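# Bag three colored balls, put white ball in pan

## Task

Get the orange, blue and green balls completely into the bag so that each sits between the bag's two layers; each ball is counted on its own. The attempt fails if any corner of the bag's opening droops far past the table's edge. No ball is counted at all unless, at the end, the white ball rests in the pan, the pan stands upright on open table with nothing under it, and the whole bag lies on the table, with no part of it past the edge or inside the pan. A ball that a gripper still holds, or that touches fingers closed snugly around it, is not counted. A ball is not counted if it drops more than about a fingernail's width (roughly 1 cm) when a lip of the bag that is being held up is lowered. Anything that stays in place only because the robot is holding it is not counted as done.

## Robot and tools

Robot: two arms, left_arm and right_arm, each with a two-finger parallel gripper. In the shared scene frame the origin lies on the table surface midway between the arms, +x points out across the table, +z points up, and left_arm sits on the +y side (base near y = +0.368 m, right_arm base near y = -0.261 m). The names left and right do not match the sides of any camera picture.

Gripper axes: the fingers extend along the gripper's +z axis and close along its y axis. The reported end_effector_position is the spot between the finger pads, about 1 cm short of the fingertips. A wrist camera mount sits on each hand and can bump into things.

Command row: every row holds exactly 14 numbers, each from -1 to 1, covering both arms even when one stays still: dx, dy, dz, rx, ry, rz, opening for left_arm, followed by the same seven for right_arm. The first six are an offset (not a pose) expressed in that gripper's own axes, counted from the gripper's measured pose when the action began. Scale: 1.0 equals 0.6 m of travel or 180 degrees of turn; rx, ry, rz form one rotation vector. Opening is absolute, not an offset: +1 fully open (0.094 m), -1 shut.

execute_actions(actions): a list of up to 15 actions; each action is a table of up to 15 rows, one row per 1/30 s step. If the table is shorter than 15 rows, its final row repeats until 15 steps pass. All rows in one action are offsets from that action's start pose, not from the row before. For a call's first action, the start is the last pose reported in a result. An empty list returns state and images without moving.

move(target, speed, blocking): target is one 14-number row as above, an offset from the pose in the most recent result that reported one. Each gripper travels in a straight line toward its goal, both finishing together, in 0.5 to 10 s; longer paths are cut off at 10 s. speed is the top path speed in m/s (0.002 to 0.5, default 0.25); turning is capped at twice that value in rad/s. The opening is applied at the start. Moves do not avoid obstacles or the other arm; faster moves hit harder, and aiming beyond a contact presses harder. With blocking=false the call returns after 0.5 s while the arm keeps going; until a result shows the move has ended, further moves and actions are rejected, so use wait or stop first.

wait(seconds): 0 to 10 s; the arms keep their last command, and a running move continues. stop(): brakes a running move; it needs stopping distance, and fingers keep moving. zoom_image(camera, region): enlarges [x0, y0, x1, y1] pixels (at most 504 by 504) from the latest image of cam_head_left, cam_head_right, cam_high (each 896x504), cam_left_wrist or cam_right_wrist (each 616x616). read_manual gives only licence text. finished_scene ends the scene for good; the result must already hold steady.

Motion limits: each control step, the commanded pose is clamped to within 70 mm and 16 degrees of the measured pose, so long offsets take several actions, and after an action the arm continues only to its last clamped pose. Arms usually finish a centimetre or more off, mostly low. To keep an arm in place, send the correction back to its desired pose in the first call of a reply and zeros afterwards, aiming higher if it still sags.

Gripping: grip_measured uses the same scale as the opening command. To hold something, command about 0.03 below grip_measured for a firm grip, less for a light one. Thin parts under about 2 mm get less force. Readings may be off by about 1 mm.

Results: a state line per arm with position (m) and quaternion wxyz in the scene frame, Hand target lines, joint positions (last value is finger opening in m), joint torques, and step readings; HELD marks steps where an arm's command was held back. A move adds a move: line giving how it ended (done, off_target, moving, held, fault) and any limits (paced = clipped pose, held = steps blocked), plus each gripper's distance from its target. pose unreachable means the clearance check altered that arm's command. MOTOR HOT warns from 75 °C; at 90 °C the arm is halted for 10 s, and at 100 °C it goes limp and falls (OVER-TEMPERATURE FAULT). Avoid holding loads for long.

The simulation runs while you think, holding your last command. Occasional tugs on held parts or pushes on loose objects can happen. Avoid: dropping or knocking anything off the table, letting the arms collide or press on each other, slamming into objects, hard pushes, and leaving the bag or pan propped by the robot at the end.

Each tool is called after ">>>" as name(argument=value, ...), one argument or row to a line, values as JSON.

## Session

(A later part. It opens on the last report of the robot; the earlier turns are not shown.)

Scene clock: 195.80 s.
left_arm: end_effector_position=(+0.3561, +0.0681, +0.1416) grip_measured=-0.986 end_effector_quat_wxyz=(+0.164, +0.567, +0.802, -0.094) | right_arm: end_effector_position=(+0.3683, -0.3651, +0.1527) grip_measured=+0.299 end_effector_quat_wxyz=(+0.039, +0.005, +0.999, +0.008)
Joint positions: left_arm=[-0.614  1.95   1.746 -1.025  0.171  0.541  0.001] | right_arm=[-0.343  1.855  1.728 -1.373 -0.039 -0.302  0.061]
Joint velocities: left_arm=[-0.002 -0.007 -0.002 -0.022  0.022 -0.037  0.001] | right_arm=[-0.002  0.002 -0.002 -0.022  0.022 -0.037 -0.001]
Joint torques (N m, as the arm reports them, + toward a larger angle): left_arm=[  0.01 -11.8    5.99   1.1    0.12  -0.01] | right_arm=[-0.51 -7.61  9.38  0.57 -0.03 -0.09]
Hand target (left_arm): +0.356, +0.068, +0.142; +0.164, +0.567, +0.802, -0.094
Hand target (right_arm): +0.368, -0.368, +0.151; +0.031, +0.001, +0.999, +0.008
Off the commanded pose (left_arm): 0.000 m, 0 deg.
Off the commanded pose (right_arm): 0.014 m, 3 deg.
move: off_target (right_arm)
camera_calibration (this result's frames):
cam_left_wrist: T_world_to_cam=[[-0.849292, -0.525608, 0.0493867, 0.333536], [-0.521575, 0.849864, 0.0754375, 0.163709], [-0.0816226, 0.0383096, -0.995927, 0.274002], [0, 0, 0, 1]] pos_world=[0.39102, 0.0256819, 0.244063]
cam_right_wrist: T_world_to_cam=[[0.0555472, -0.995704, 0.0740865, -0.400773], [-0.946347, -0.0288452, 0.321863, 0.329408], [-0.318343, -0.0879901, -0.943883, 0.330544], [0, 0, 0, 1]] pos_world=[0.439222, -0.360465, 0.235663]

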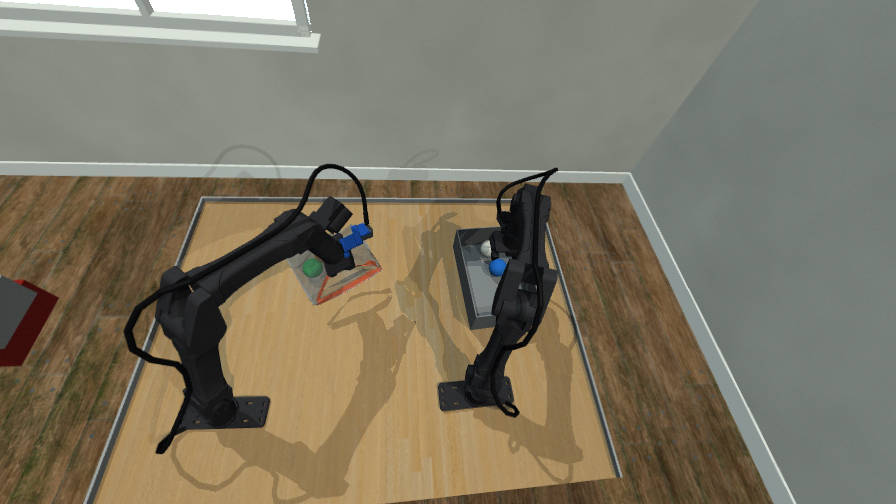

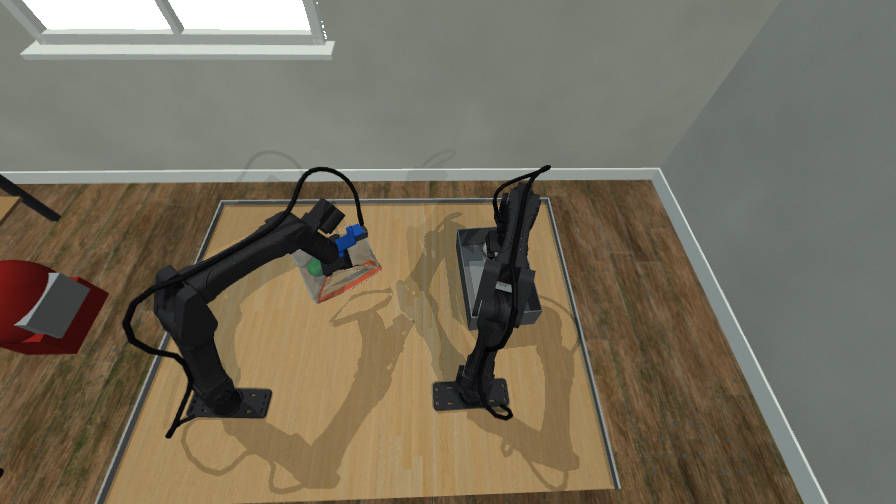

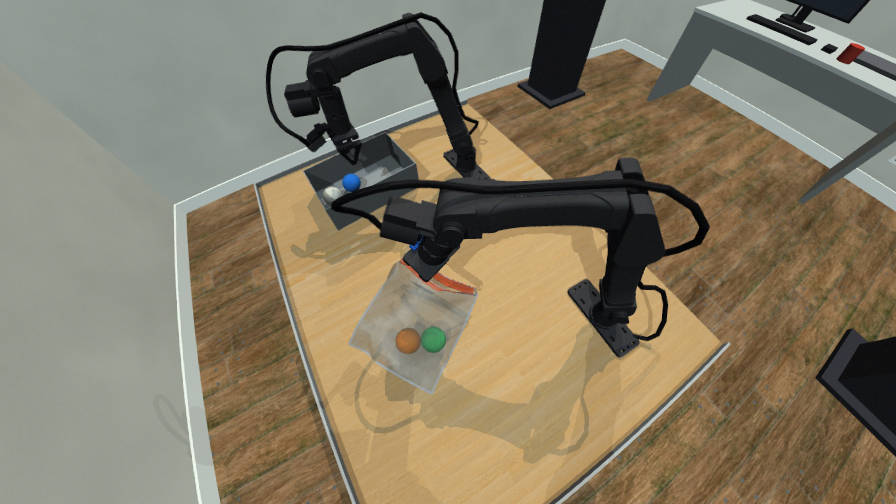

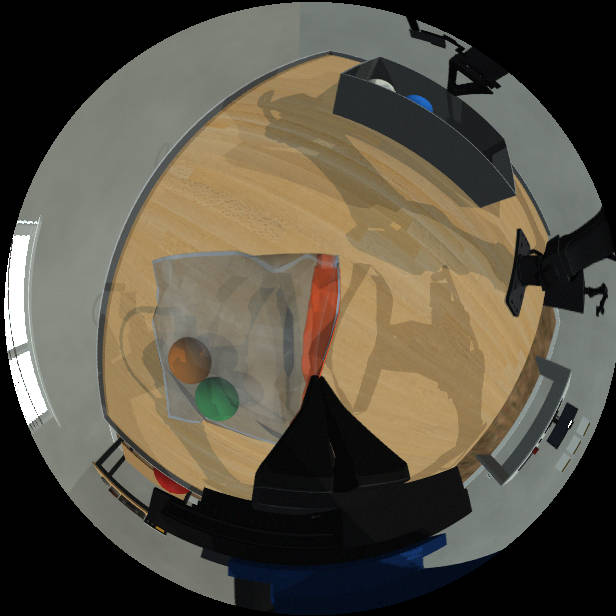

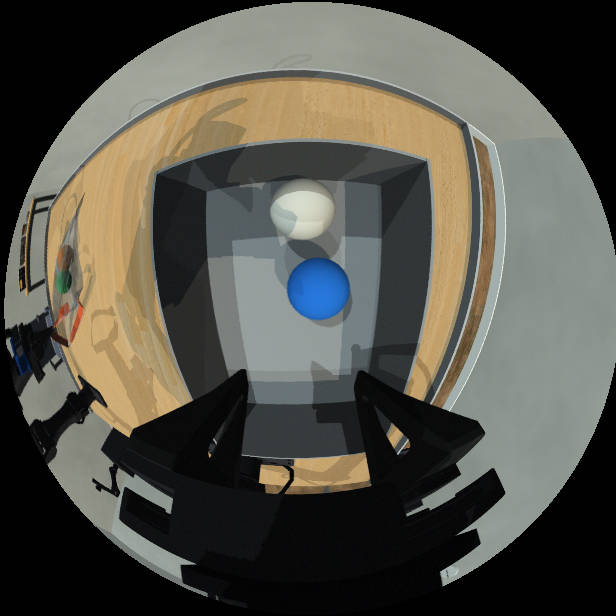

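>>> move(
  target=[0,0,0,0,0,0,-1,-0.035,-0.028,0.1,0.0,-0.02,0,0.3],
  speed=0.1,
)

Scene clock: 197.40 s.
left_arm: end_effector_position=(+0.3561, +0.0681, +0.1416) grip_measured=-0.986 end_effector_quat_wxyz=(+0.164, +0.567, +0.802, -0.094) | right_arm: end_effector_position=(+0.3941, -0.3786, +0.1009) grip_measured=+0.299 end_effector_quat_wxyz=(+0.073, +0.007, +0.997, +0.003)
Joint positions: left_arm=[-0.614  1.95   1.746 -1.025  0.171  0.541  0.001] | right_arm=[-0.362  1.901  1.576 -1.11  -0.052 -0.314  0.061]
Joint velocities: left_arm=[ 0.007 -0.022 -0.007 -0.037  0.022 -0.022  0.001] | right_arm=[-0.012  0.007 -0.002 -0.007 -0.007  0.007 -0.002]
Joint torques (N m, as the arm reports them, + toward a larger angle): left_arm=[  0.06 -11.76   6.05   1.11   0.11   0.02] | right_arm=[-0.66 -8.69  6.71  0.91 -0.15 -0.09]
Hand target (left_arm): +0.356, +0.068, +0.142; +0.164, +0.567, +0.802, -0.094
Hand target (right_arm): +0.394, -0.380, +0.094; +0.071, +0.005, +0.997, +0.008
Off the commanded pose (left_arm): 0.000 m, 0 deg.
Off the commanded pose (right_arm): 0.007 m, 1 deg.
move: done
camera_calibration (this result's frames):
cam_left_wrist: T_world_to_cam=[[-0.849292, -0.525608, 0.0493867, 0.333536], [-0.521575, 0.849864, 0.0754375, 0.163709], [-0.0816226, 0.0383096, -0.995927, 0.274002], [0, 0, 0, 1]] pos_world=[0.39102, 0.0256819, 0.244063]
cam_right_wrist: T_world_to_cam=[[0.0442782, -0.995241, 0.0868079, -0.408497], [-0.965814, -0.020428, 0.25843, 0.387386], [-0.255426, -0.0952831, -0.962122, 0.262968], [0, 0, 0, 1]] pos_world=[0.459399, -0.373582, 0.188356]

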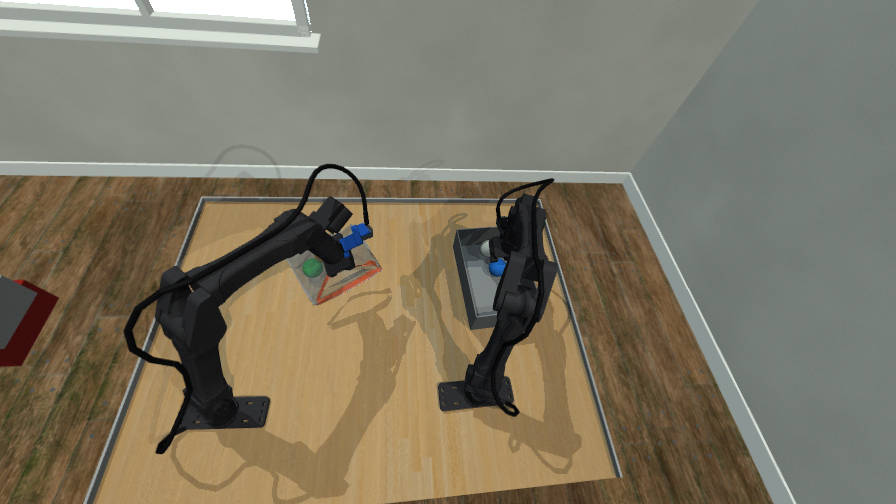

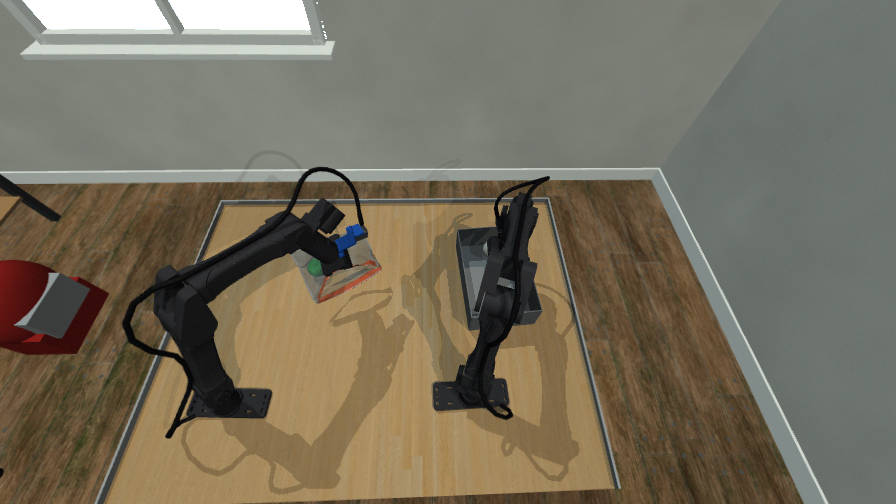

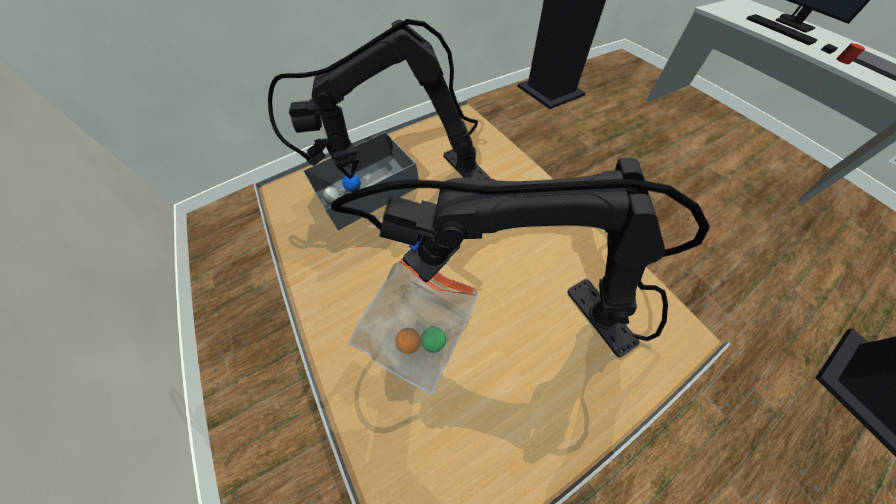

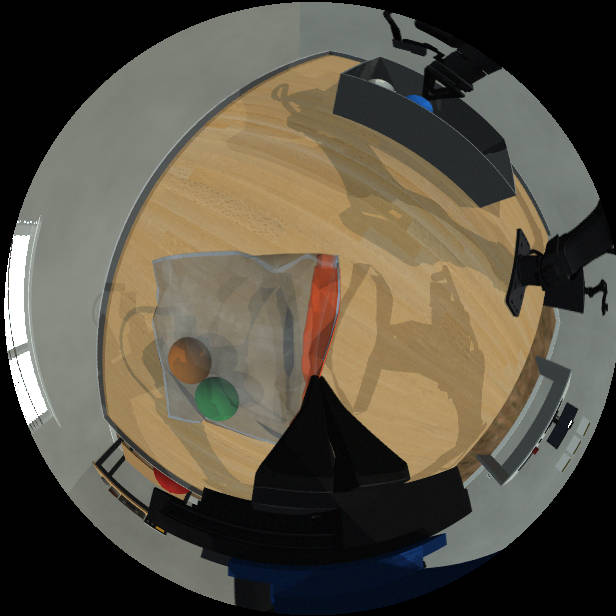

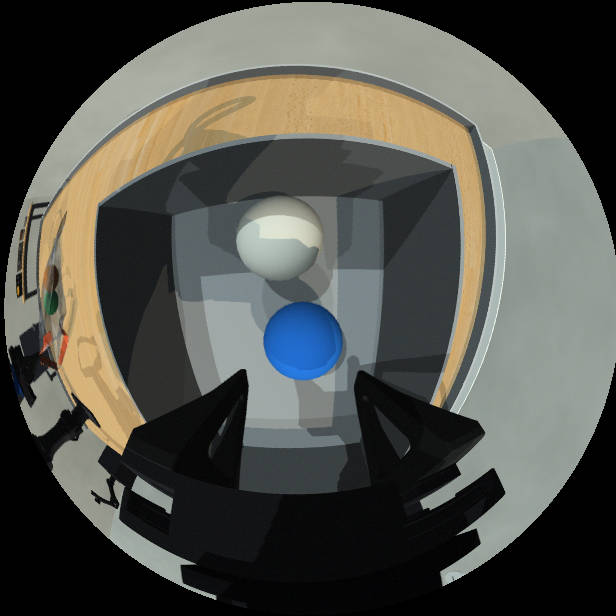

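>>> move(
  target=[0,0,0,0,0,0,-1,0.005,-0.006,0.112,0,0,0,0.3],
  speed=0.05,
)

Scene clock: 199.57 s.
left_arm: end_effector_position=(+0.3561, +0.0681, +0.1416) grip_measured=-0.986 end_effector_quat_wxyz=(+0.164, +0.567, +0.802, -0.094) | right_arm: end_effector_position=(+0.4028, -0.3815, +0.0432) grip_measured=+0.299 end_effector_quat_wxyz=(+0.080, +0.007, +0.997, +0.001)
Joint positions: left_arm=[-0.614  1.95   1.746 -1.025  0.171  0.541  0.001] | right_arm=[-0.362  1.965  1.428 -0.883 -0.052 -0.314  0.061]
Joint velocities: left_arm=[-0.017  0.022 -0.017 -0.022 -0.022 -0.066 -0.   ] | right_arm=[ 0.012  0.002  0.012 -0.081 -0.022 -0.037 -0.   ]
Joint torques (N m, as the arm reports them, + toward a larger angle): left_arm=[ -0.05 -11.82   5.95   1.11   0.12   0.04] | right_arm=[ 0.07 -8.61  6.22  0.94 -0.03  0.01]
Hand target (left_arm): +0.356, +0.068, +0.142; +0.164, +0.567, +0.802, -0.094
Hand target (right_arm): +0.401, -0.381, +0.034; +0.072, +0.007, +0.997, +0.003
Off the commanded pose (left_arm): 0.000 m, 0 deg.
Off the commanded pose (right_arm): 0.009 m, 1 deg.
move: done
camera_calibration (this result's frames):
cam_left_wrist: T_world_to_cam=[[-0.849292, -0.525608, 0.0493867, 0.333536], [-0.521575, 0.849864, 0.0754375, 0.163709], [-0.0816226, 0.0383096, -0.995927, 0.274002], [0, 0, 0, 1]] pos_world=[0.39102, 0.0256819, 0.244063]
cam_right_wrist: T_world_to_cam=[[0.0434722, -0.994827, 0.091808, -0.406502], [-0.969288, -0.0197339, 0.245135, 0.412891], [-0.242055, -0.099645, -0.965132, 0.202396], [0, 0, 0, 1]] pos_world=[0.466873, -0.376084, 0.131445]

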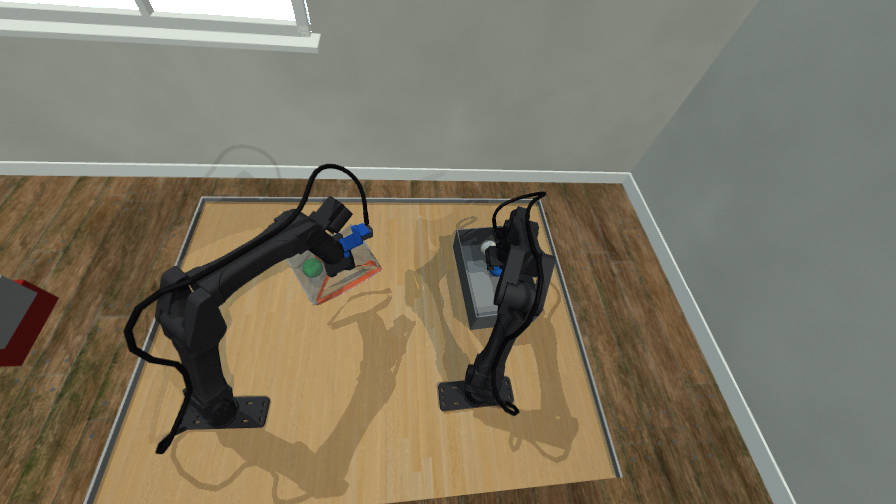

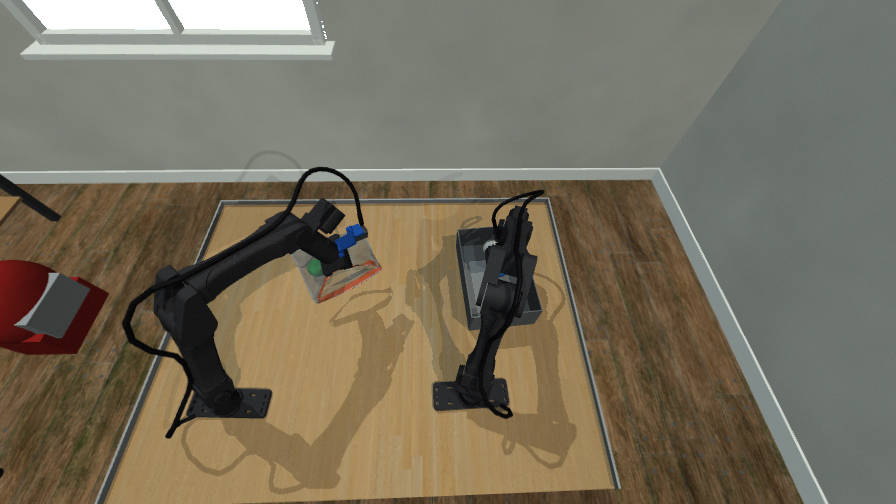

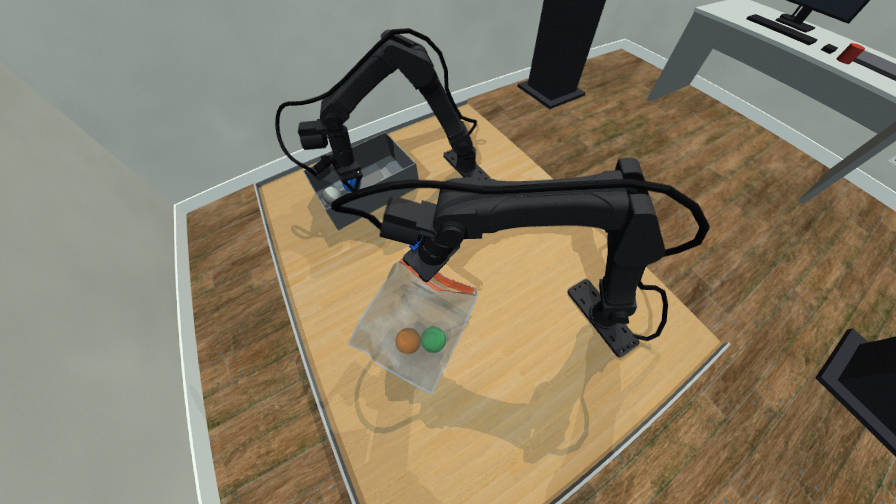

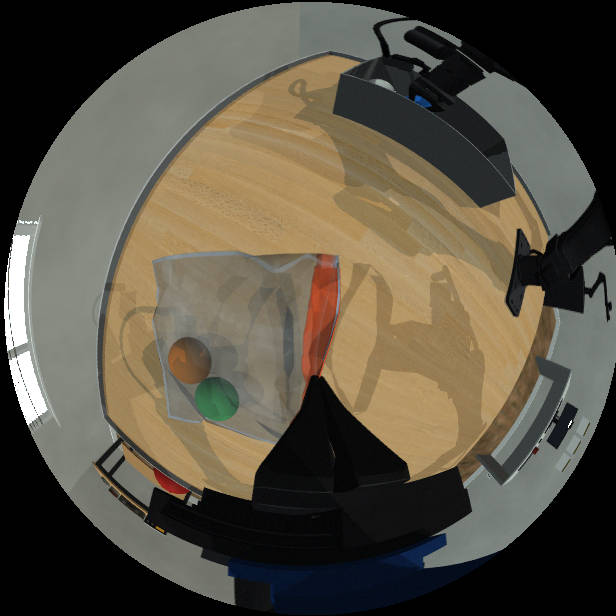

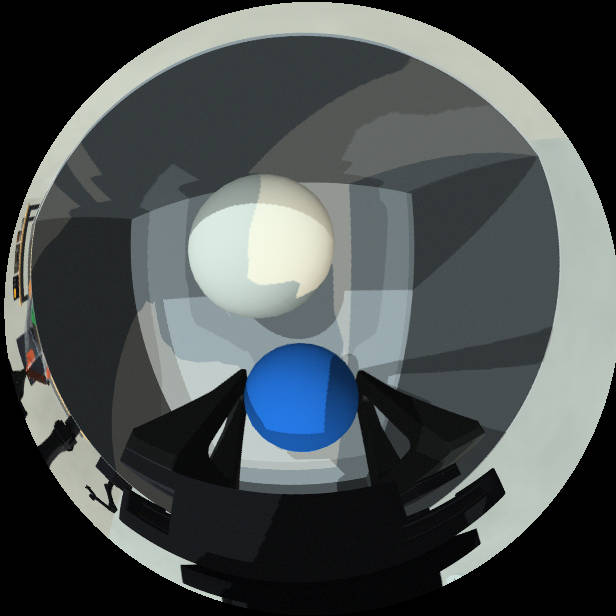

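>>> move(
  target=[0,0,0,0,0,0,-1,0.005,0,0.022,0,0,0,0.3],
  speed=0.03,
)

>>> move(
  target=[0,0,0,0,0,0,-1,0,0,-0.01,0,0,0,-0.115],
  speed=0.02,
)

Scene clock: 200.57 s.
left_arm: end_effector_position=(+0.3561, +0.0681, +0.1416) grip_measured=-0.986 end_effector_quat_wxyz=(+0.164, +0.567, +0.802, -0.094) | right_arm: end_effector_position=(+0.4029, -0.3815, +0.0374) grip_measured=+0.299 end_effector_quat_wxyz=(+0.084, +0.007, +0.996, -0.000)
Joint positions: left_arm=[-0.614  1.95   1.746 -1.025  0.171  0.541  0.001] | right_arm=[-0.362  1.965  1.403 -0.85  -0.052 -0.314  0.061]
Joint velocities: left_arm=[-0.007 -0.017 -0.007  0.037  0.007  0.022 -0.   ] | right_arm=[-0.002 -0.022  0.017 -0.007 -0.051  0.066 -0.   ]
Joint torques (N m, as the arm reports them, + toward a larger angle): left_arm=[  0.   -11.8    5.97   1.1    0.06  -0.01] | right_arm=[ 0.02 -8.97  6.07  0.94 -0.05 -0.01]
Hand target (left_arm): +0.356, +0.068, +0.142; +0.164, +0.567, +0.802, -0.094
Hand target (right_arm): +0.402, -0.381, +0.030; +0.079, +0.007, +0.997, +0.001
Off the commanded pose (left_arm): 0.000 m, 0 deg.
Off the commanded pose (right_arm): 0.008 m, 0 deg.
move: done
camera_calibration (this result's frames):
cam_left_wrist: T_world_to_cam=[[-0.849292, -0.525608, 0.0493867, 0.333536], [-0.521575, 0.849864, 0.0754375, 0.163709], [-0.0816226, 0.0383096, -0.995927, 0.274002], [0, 0, 0, 1]] pos_world=[0.39102, 0.0256819, 0.244063]
cam_right_wrist: T_world_to_cam=[[0.0427315, -0.994573, 0.0948649, -0.405741], [-0.971203, -0.0190752, 0.237488, 0.41572], [-0.234389, -0.102281, -0.966747, 0.192857], [0, 0, 0, 1]] pos_world=[0.46629, -0.375883, 0.126206]

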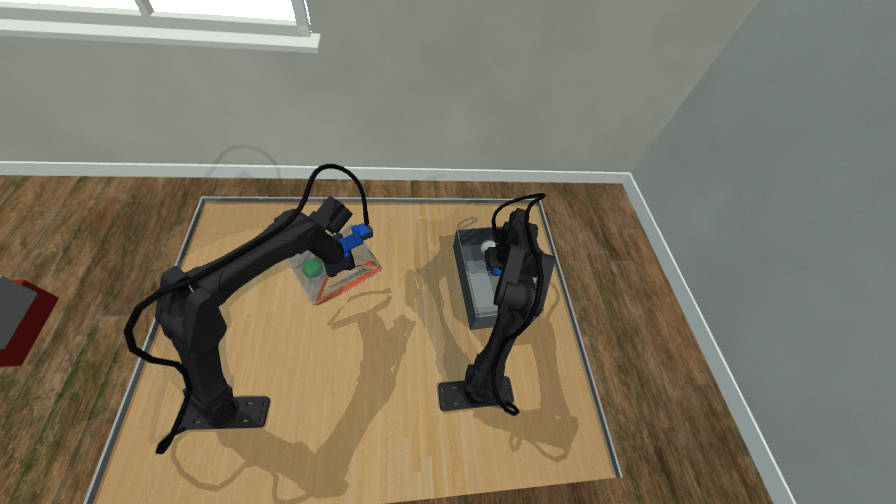

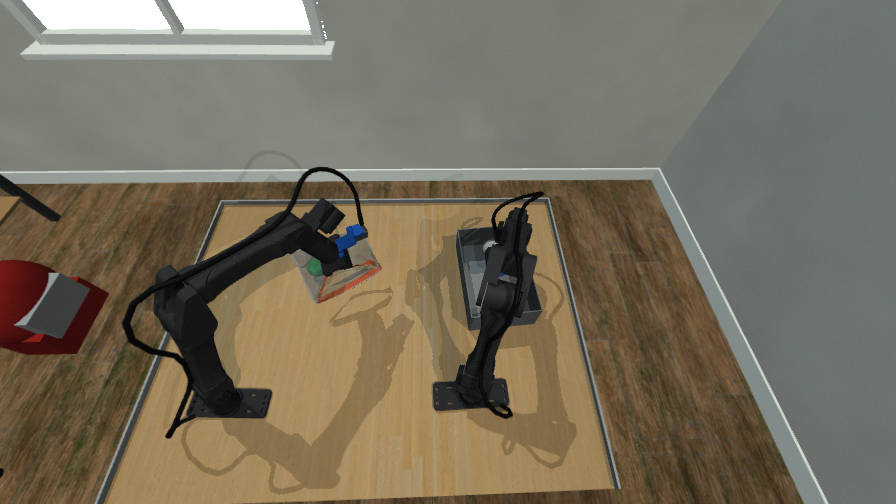

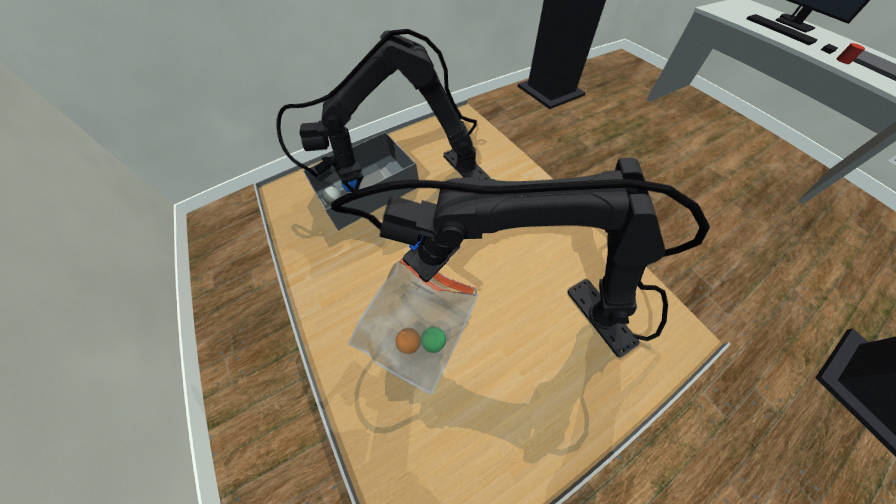

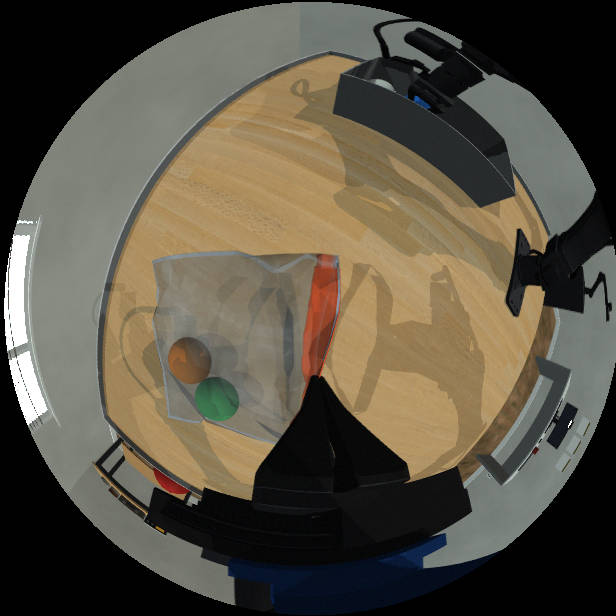

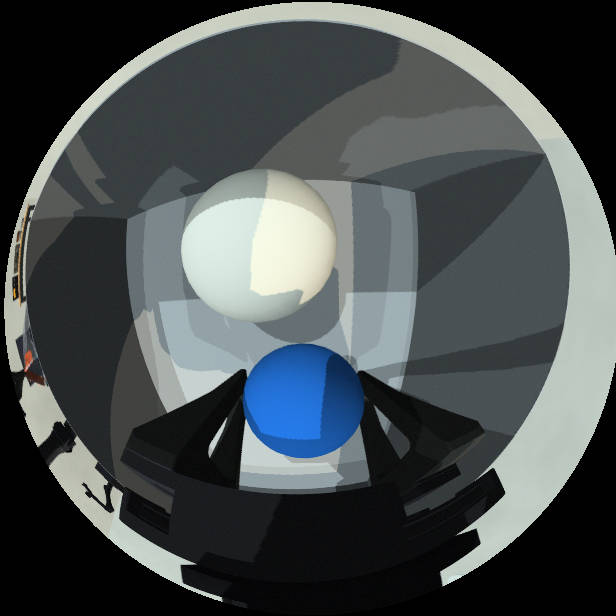

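Scene clock: 201.27 s.
left_arm: end_effector_position=(+0.3561, +0.0681, +0.1416) grip_measured=-0.986 end_effector_quat_wxyz=(+0.164, +0.567, +0.802, -0.094) | right_arm: end_effector_position=(+0.4026, -0.3814, +0.0374) grip_measured=-0.073 end_effector_quat_wxyz=(+0.083, +0.007, +0.997, -0.000)
Joint positions: left_arm=[-0.614  1.95   1.746 -1.025  0.171  0.541  0.001] | right_arm=[-0.362  1.965  1.403 -0.851 -0.052 -0.314  0.044]
Joint velocities: left_arm=[-0.002  0.002 -0.012 -0.066  0.037 -0.007  0.001] | right_arm=[-0.022 -0.012  0.002  0.007 -0.022  0.022 -0.   ]
Joint torques (N m, as the arm reports them, + toward a larger angle): left_arm=[ -0.01 -11.85   6.09   1.11   0.11   0.02] | right_arm=[ -0.07 -10.84   8.22   0.71  -0.03  -0.01]
Hand target (left_arm): +0.356, +0.068, +0.142; +0.164, +0.567, +0.802, -0.094
Hand target (right_arm): +0.402, -0.382, +0.043; +0.084, +0.007, +0.996, -0.000
Off the commanded pose (left_arm): 0.000 m, 0 deg.
Off the commanded pose (right_arm): 0.006 m, 0 deg.
move: done
camera_calibration (this result's frames):
cam_left_wrist: T_world_to_cam=[[-0.849292, -0.525608, 0.0493867, 0.333536], [-0.521575, 0.849864, 0.0754375, 0.163709], [-0.0816226, 0.0383096, -0.995927, 0.274002], [0, 0, 0, 1]] pos_world=[0.39102, 0.0256819, 0.244063]
cam_right_wrist: T_world_to_cam=[[0.042868, -0.99462, 0.0943096, -0.405651], [-0.97086, -0.0191934, 0.238879, 0.415157], [-0.235784, -0.101802, -0.966459, 0.193463], [0, 0, 0, 1]] pos_world=[0.466064, -0.375805, 0.126058]

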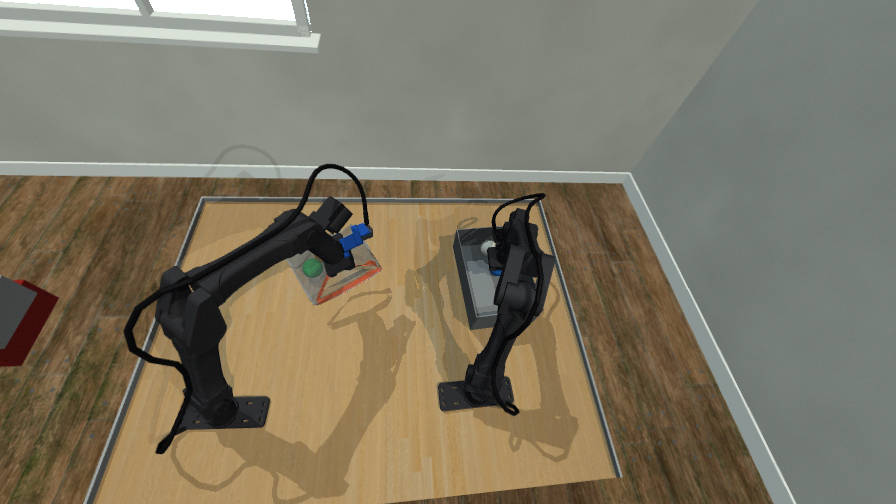

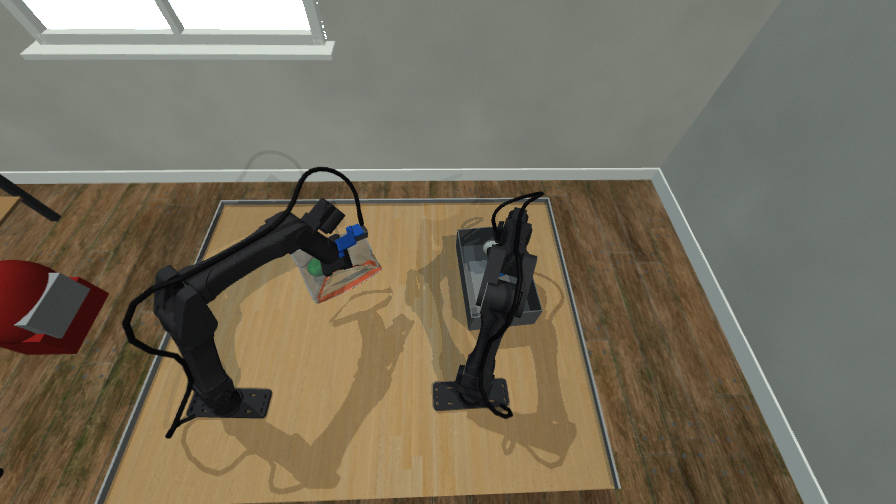

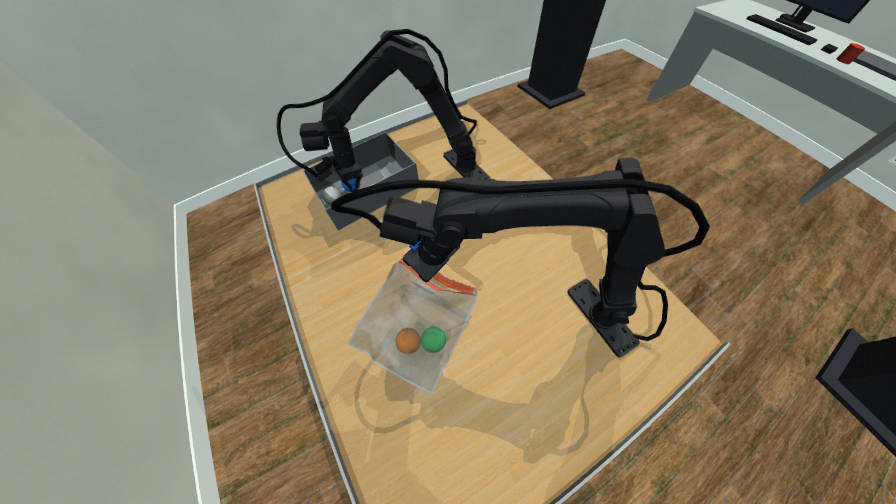

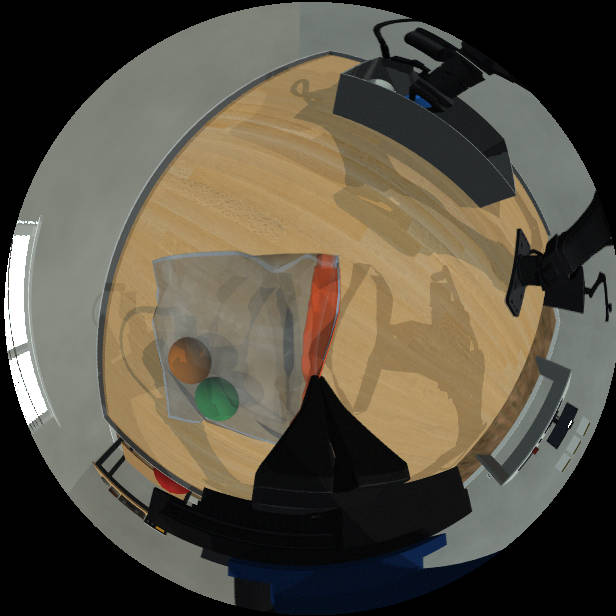

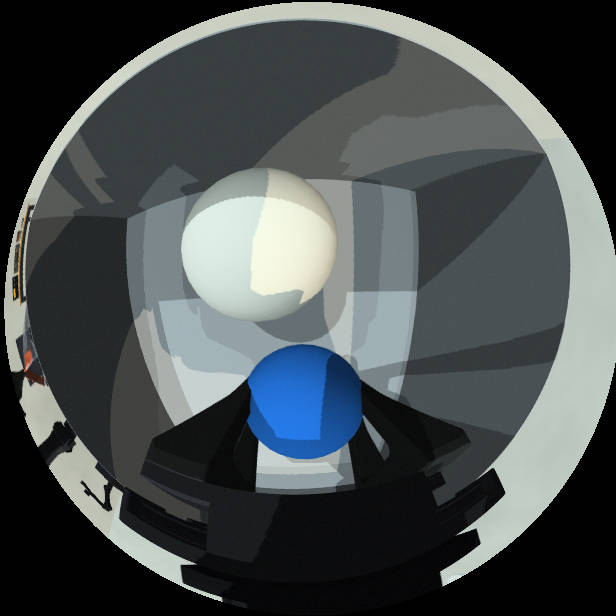

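>>> move(
  target=[0,0,0,0,0,0,-1,0.04,0,-0.25,0,0,0,-0.105],
  speed=0.1,
)

>>> move(
  target=[0,0,0,0,0,0,-1,0.15,0.55,0.0,-0.32,-0.19,0.274,-0.105],
  speed=0.15,
)

Scene clock: 203.70 s.
left_arm: end_effector_position=(+0.3561, +0.0681, +0.1416) grip_measured=-0.986 end_effector_quat_wxyz=(+0.164, +0.567, +0.802, -0.094) | right_arm: end_effector_position=(+0.3556, -0.3814, +0.1707) grip_measured=-0.073 end_effector_quat_wxyz=(+0.073, +0.008, +0.997, +0.000)
Joint positions: left_arm=[-0.614  1.95   1.746 -1.025  0.171  0.541  0.001] | right_arm=[-0.405  1.769  1.685 -1.349 -0.052 -0.354  0.044]
Joint velocities: left_arm=[-0.007 -0.022 -0.007 -0.11  -0.022 -0.051  0.   ] | right_arm=[-0.012  0.007 -0.022  0.007 -0.022  0.037 -0.001]
Joint torques (N m, as the arm reports them, + toward a larger angle): left_arm=[  0.17 -11.82   6.02   1.1    0.1    0.01] | right_arm=[-0.68 -9.75  9.26  0.69 -0.11 -0.1 ]
Hand target (left_arm): +0.356, +0.068, +0.142; +0.164, +0.567, +0.802, -0.094
Hand target (right_arm): +0.353, -0.382, +0.181; +0.082, +0.006, +0.997, -0.001
Off the commanded pose (left_arm): 0.000 m, 0 deg.
Off the commanded pose (right_arm): 0.011 m, 1 deg.
move: off_target (right_arm)
camera_calibration (this result's frames):
cam_left_wrist: T_world_to_cam=[[-0.849292, -0.525608, 0.0493867, 0.333536], [-0.521575, 0.849864, 0.0754375, 0.163709], [-0.0816226, 0.0383096, -0.995927, 0.274002], [0, 0, 0, 1]] pos_world=[0.39102, 0.0256819, 0.244063]
cam_right_wrist: T_world_to_cam=[[0.0411283, -0.994839, 0.0927613, -0.415458], [-0.966202, -0.0159539, 0.257292, 0.33416], [-0.254484, -0.100208, -0.961871, 0.31776], [0, 0, 0, 1]] pos_world=[0.420818, -0.37614, 0.258206]

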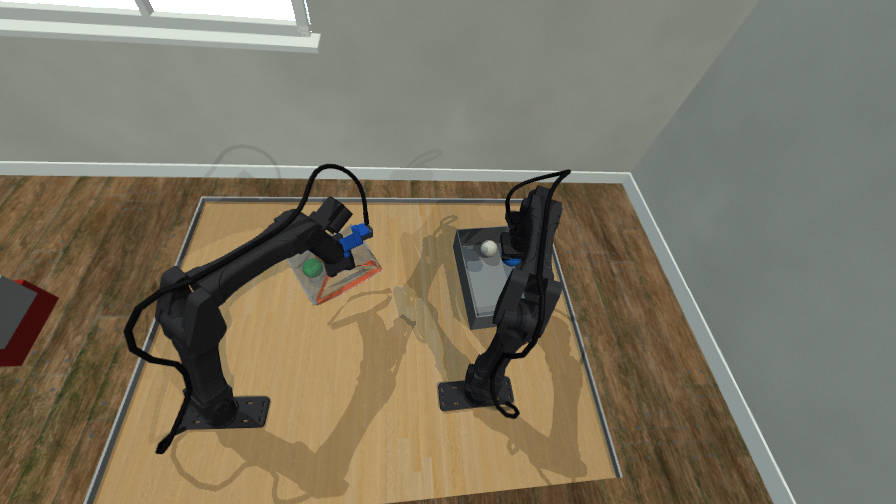

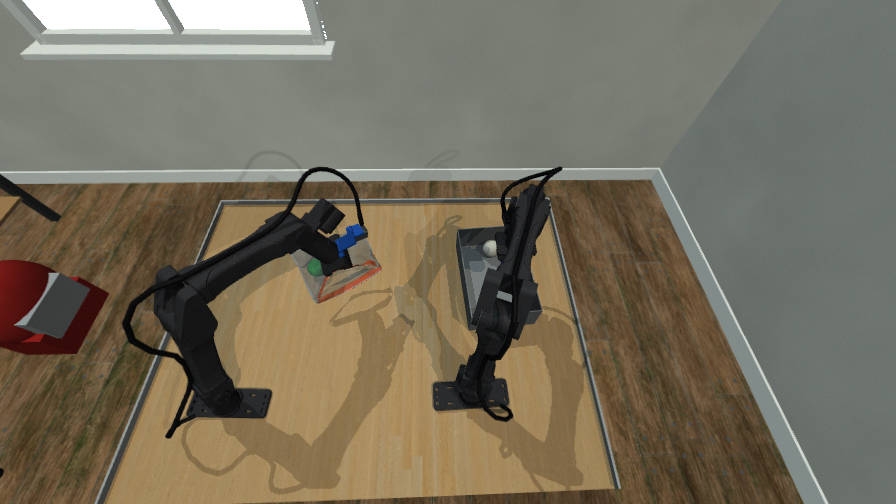

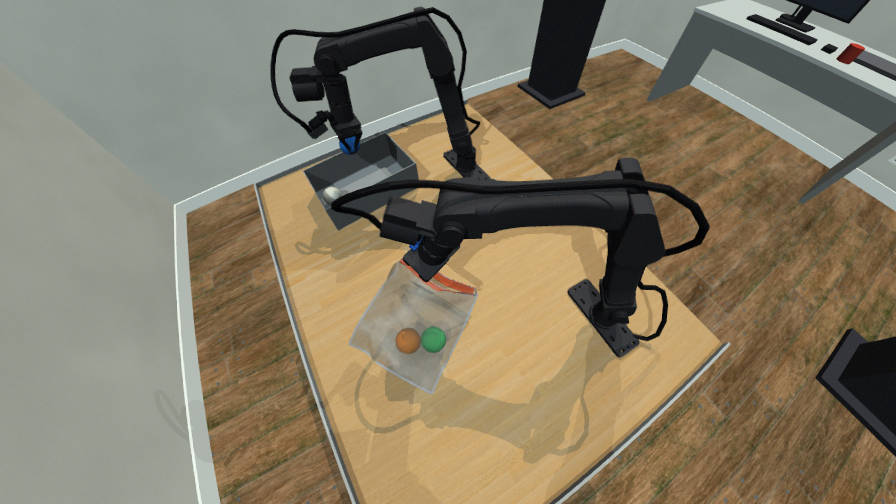

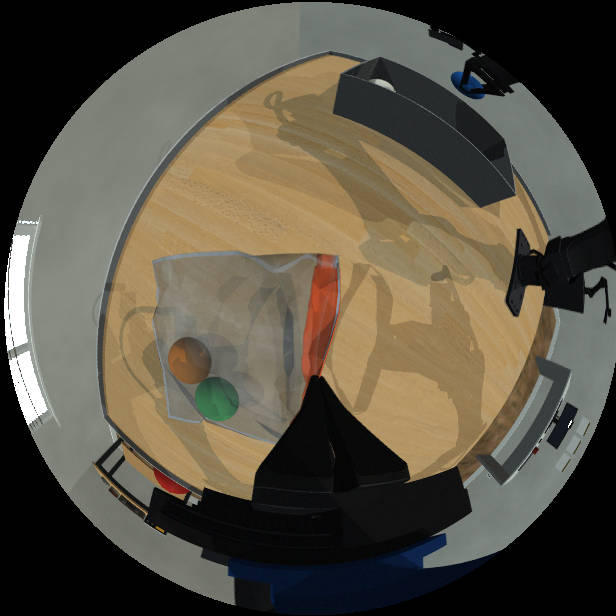

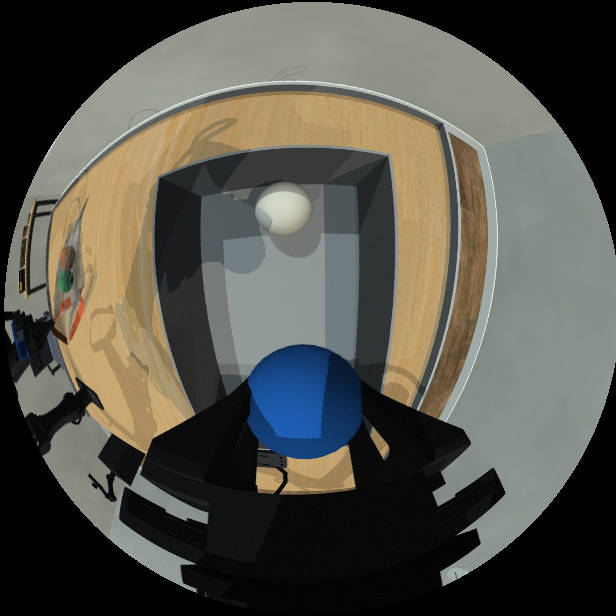

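Scene clock: 209.23 s.
left_arm: end_effector_position=(+0.3561, +0.0681, +0.1416) grip_measured=-0.986 end_effector_quat_wxyz=(+0.164, +0.567, +0.802, -0.094) | right_arm: end_effector_position=(+0.2693, -0.0507, +0.1758) grip_measured=-0.073 end_effector_quat_wxyz=(+0.321, +0.371, +0.706, +0.511)
Joint positions: left_arm=[-0.614  1.95   1.746 -1.025  0.171  0.541  0.001] | right_arm=[0.86  0.881 0.329 0.257 0.35  1.597 0.044]
Joint velocities: left_arm=[-0.002  0.002 -0.007 -0.051 -0.007 -0.022  0.001] | right_arm=[ 0.022 -0.007 -0.012 -0.022  0.051 -0.007 -0.   ]
Joint torques (N m, as the arm reports them, + toward a larger angle): left_arm=[  0.01 -11.85   6.01   1.1    0.09   0.  ] | right_arm=[0.85 0.32 7.65 2.08 0.15 0.05]
Hand target (left_arm): +0.356, +0.068, +0.142; +0.164, +0.567, +0.802, -0.094
Hand target (right_arm): +0.268, -0.051, +0.166; +0.319, +0.373, +0.713, +0.500
Off the commanded pose (left_arm): 0.000 m, 0 deg.
Off the commanded pose (right_arm): 0.018 m, 4 deg.
move: off_target (right_arm)
camera_calibration (this result's frames):
cam_left_wrist: T_world_to_cam=[[-0.849292, -0.525608, 0.0493867, 0.333536], [-0.521575, 0.849864, 0.0754375, 0.163709], [-0.0816226, 0.0383096, -0.995927, 0.274002], [0, 0, 0, 1]] pos_world=[0.39102, 0.0256819, 0.244063]
cam_right_wrist: T_world_to_cam=[[-0.229051, -0.303214, -0.924985, 0.203415], [-0.811574, 0.584173, 0.00947278, 0.287112], [0.537479, 0.752863, -0.379886, 0.0615096], [0, 0, 0, 1]] pos_world=[0.246544, -0.152353, 0.208802]

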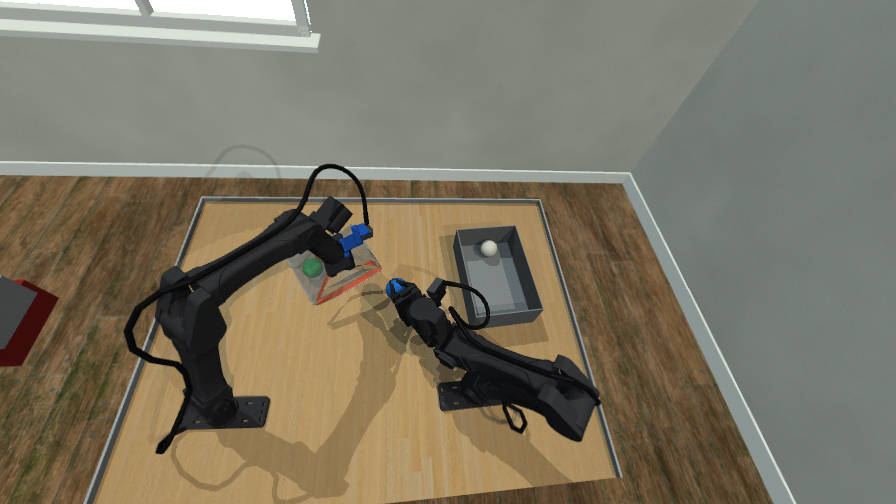

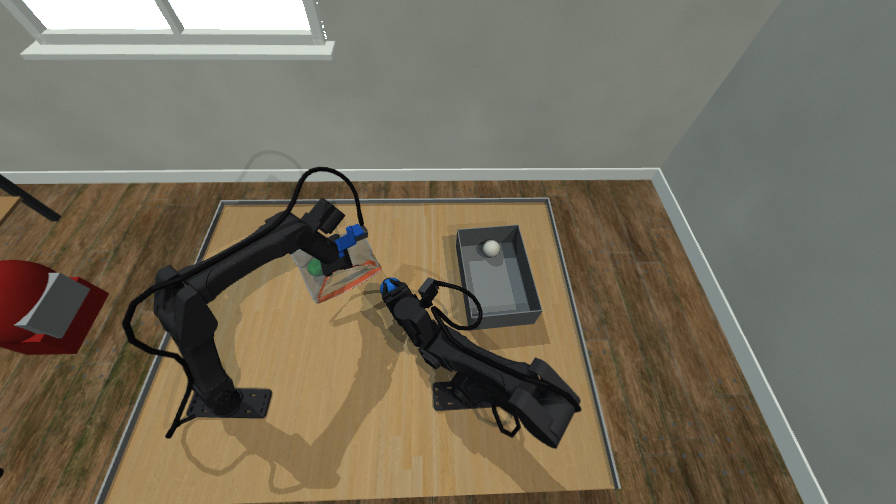

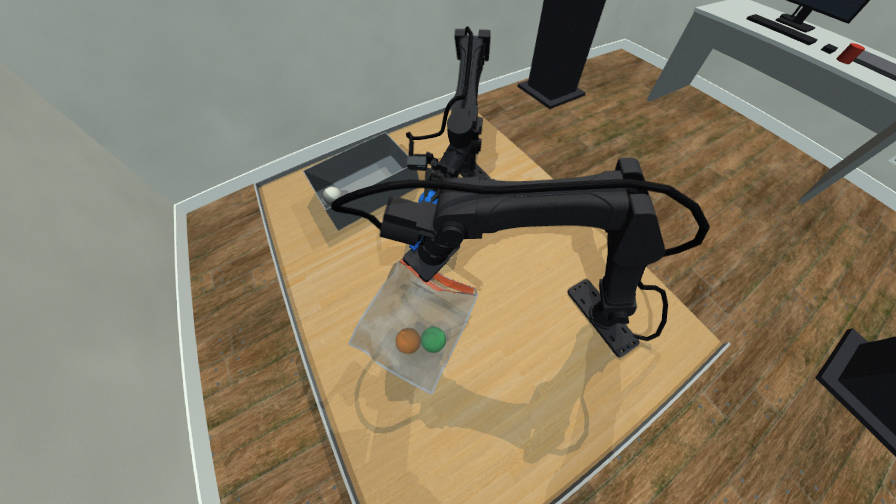

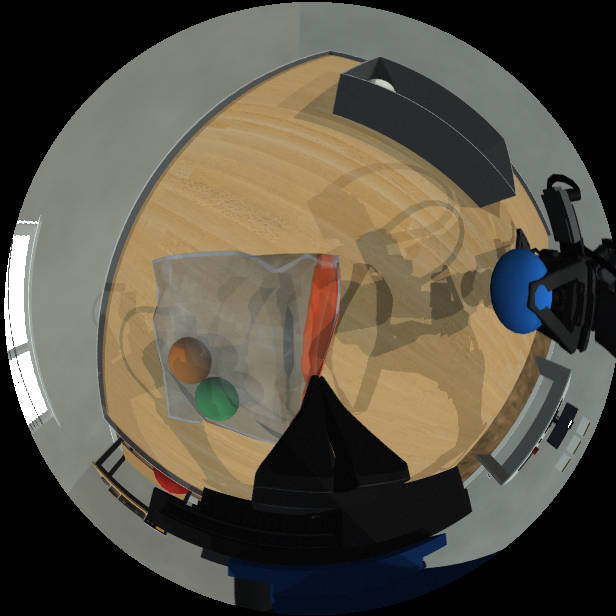

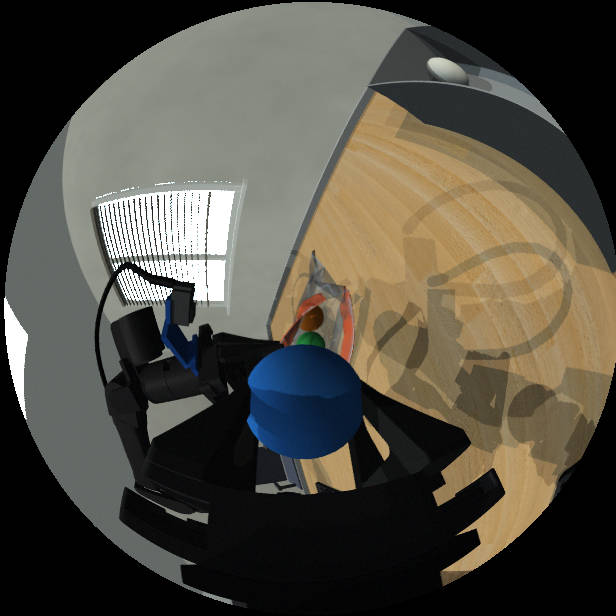

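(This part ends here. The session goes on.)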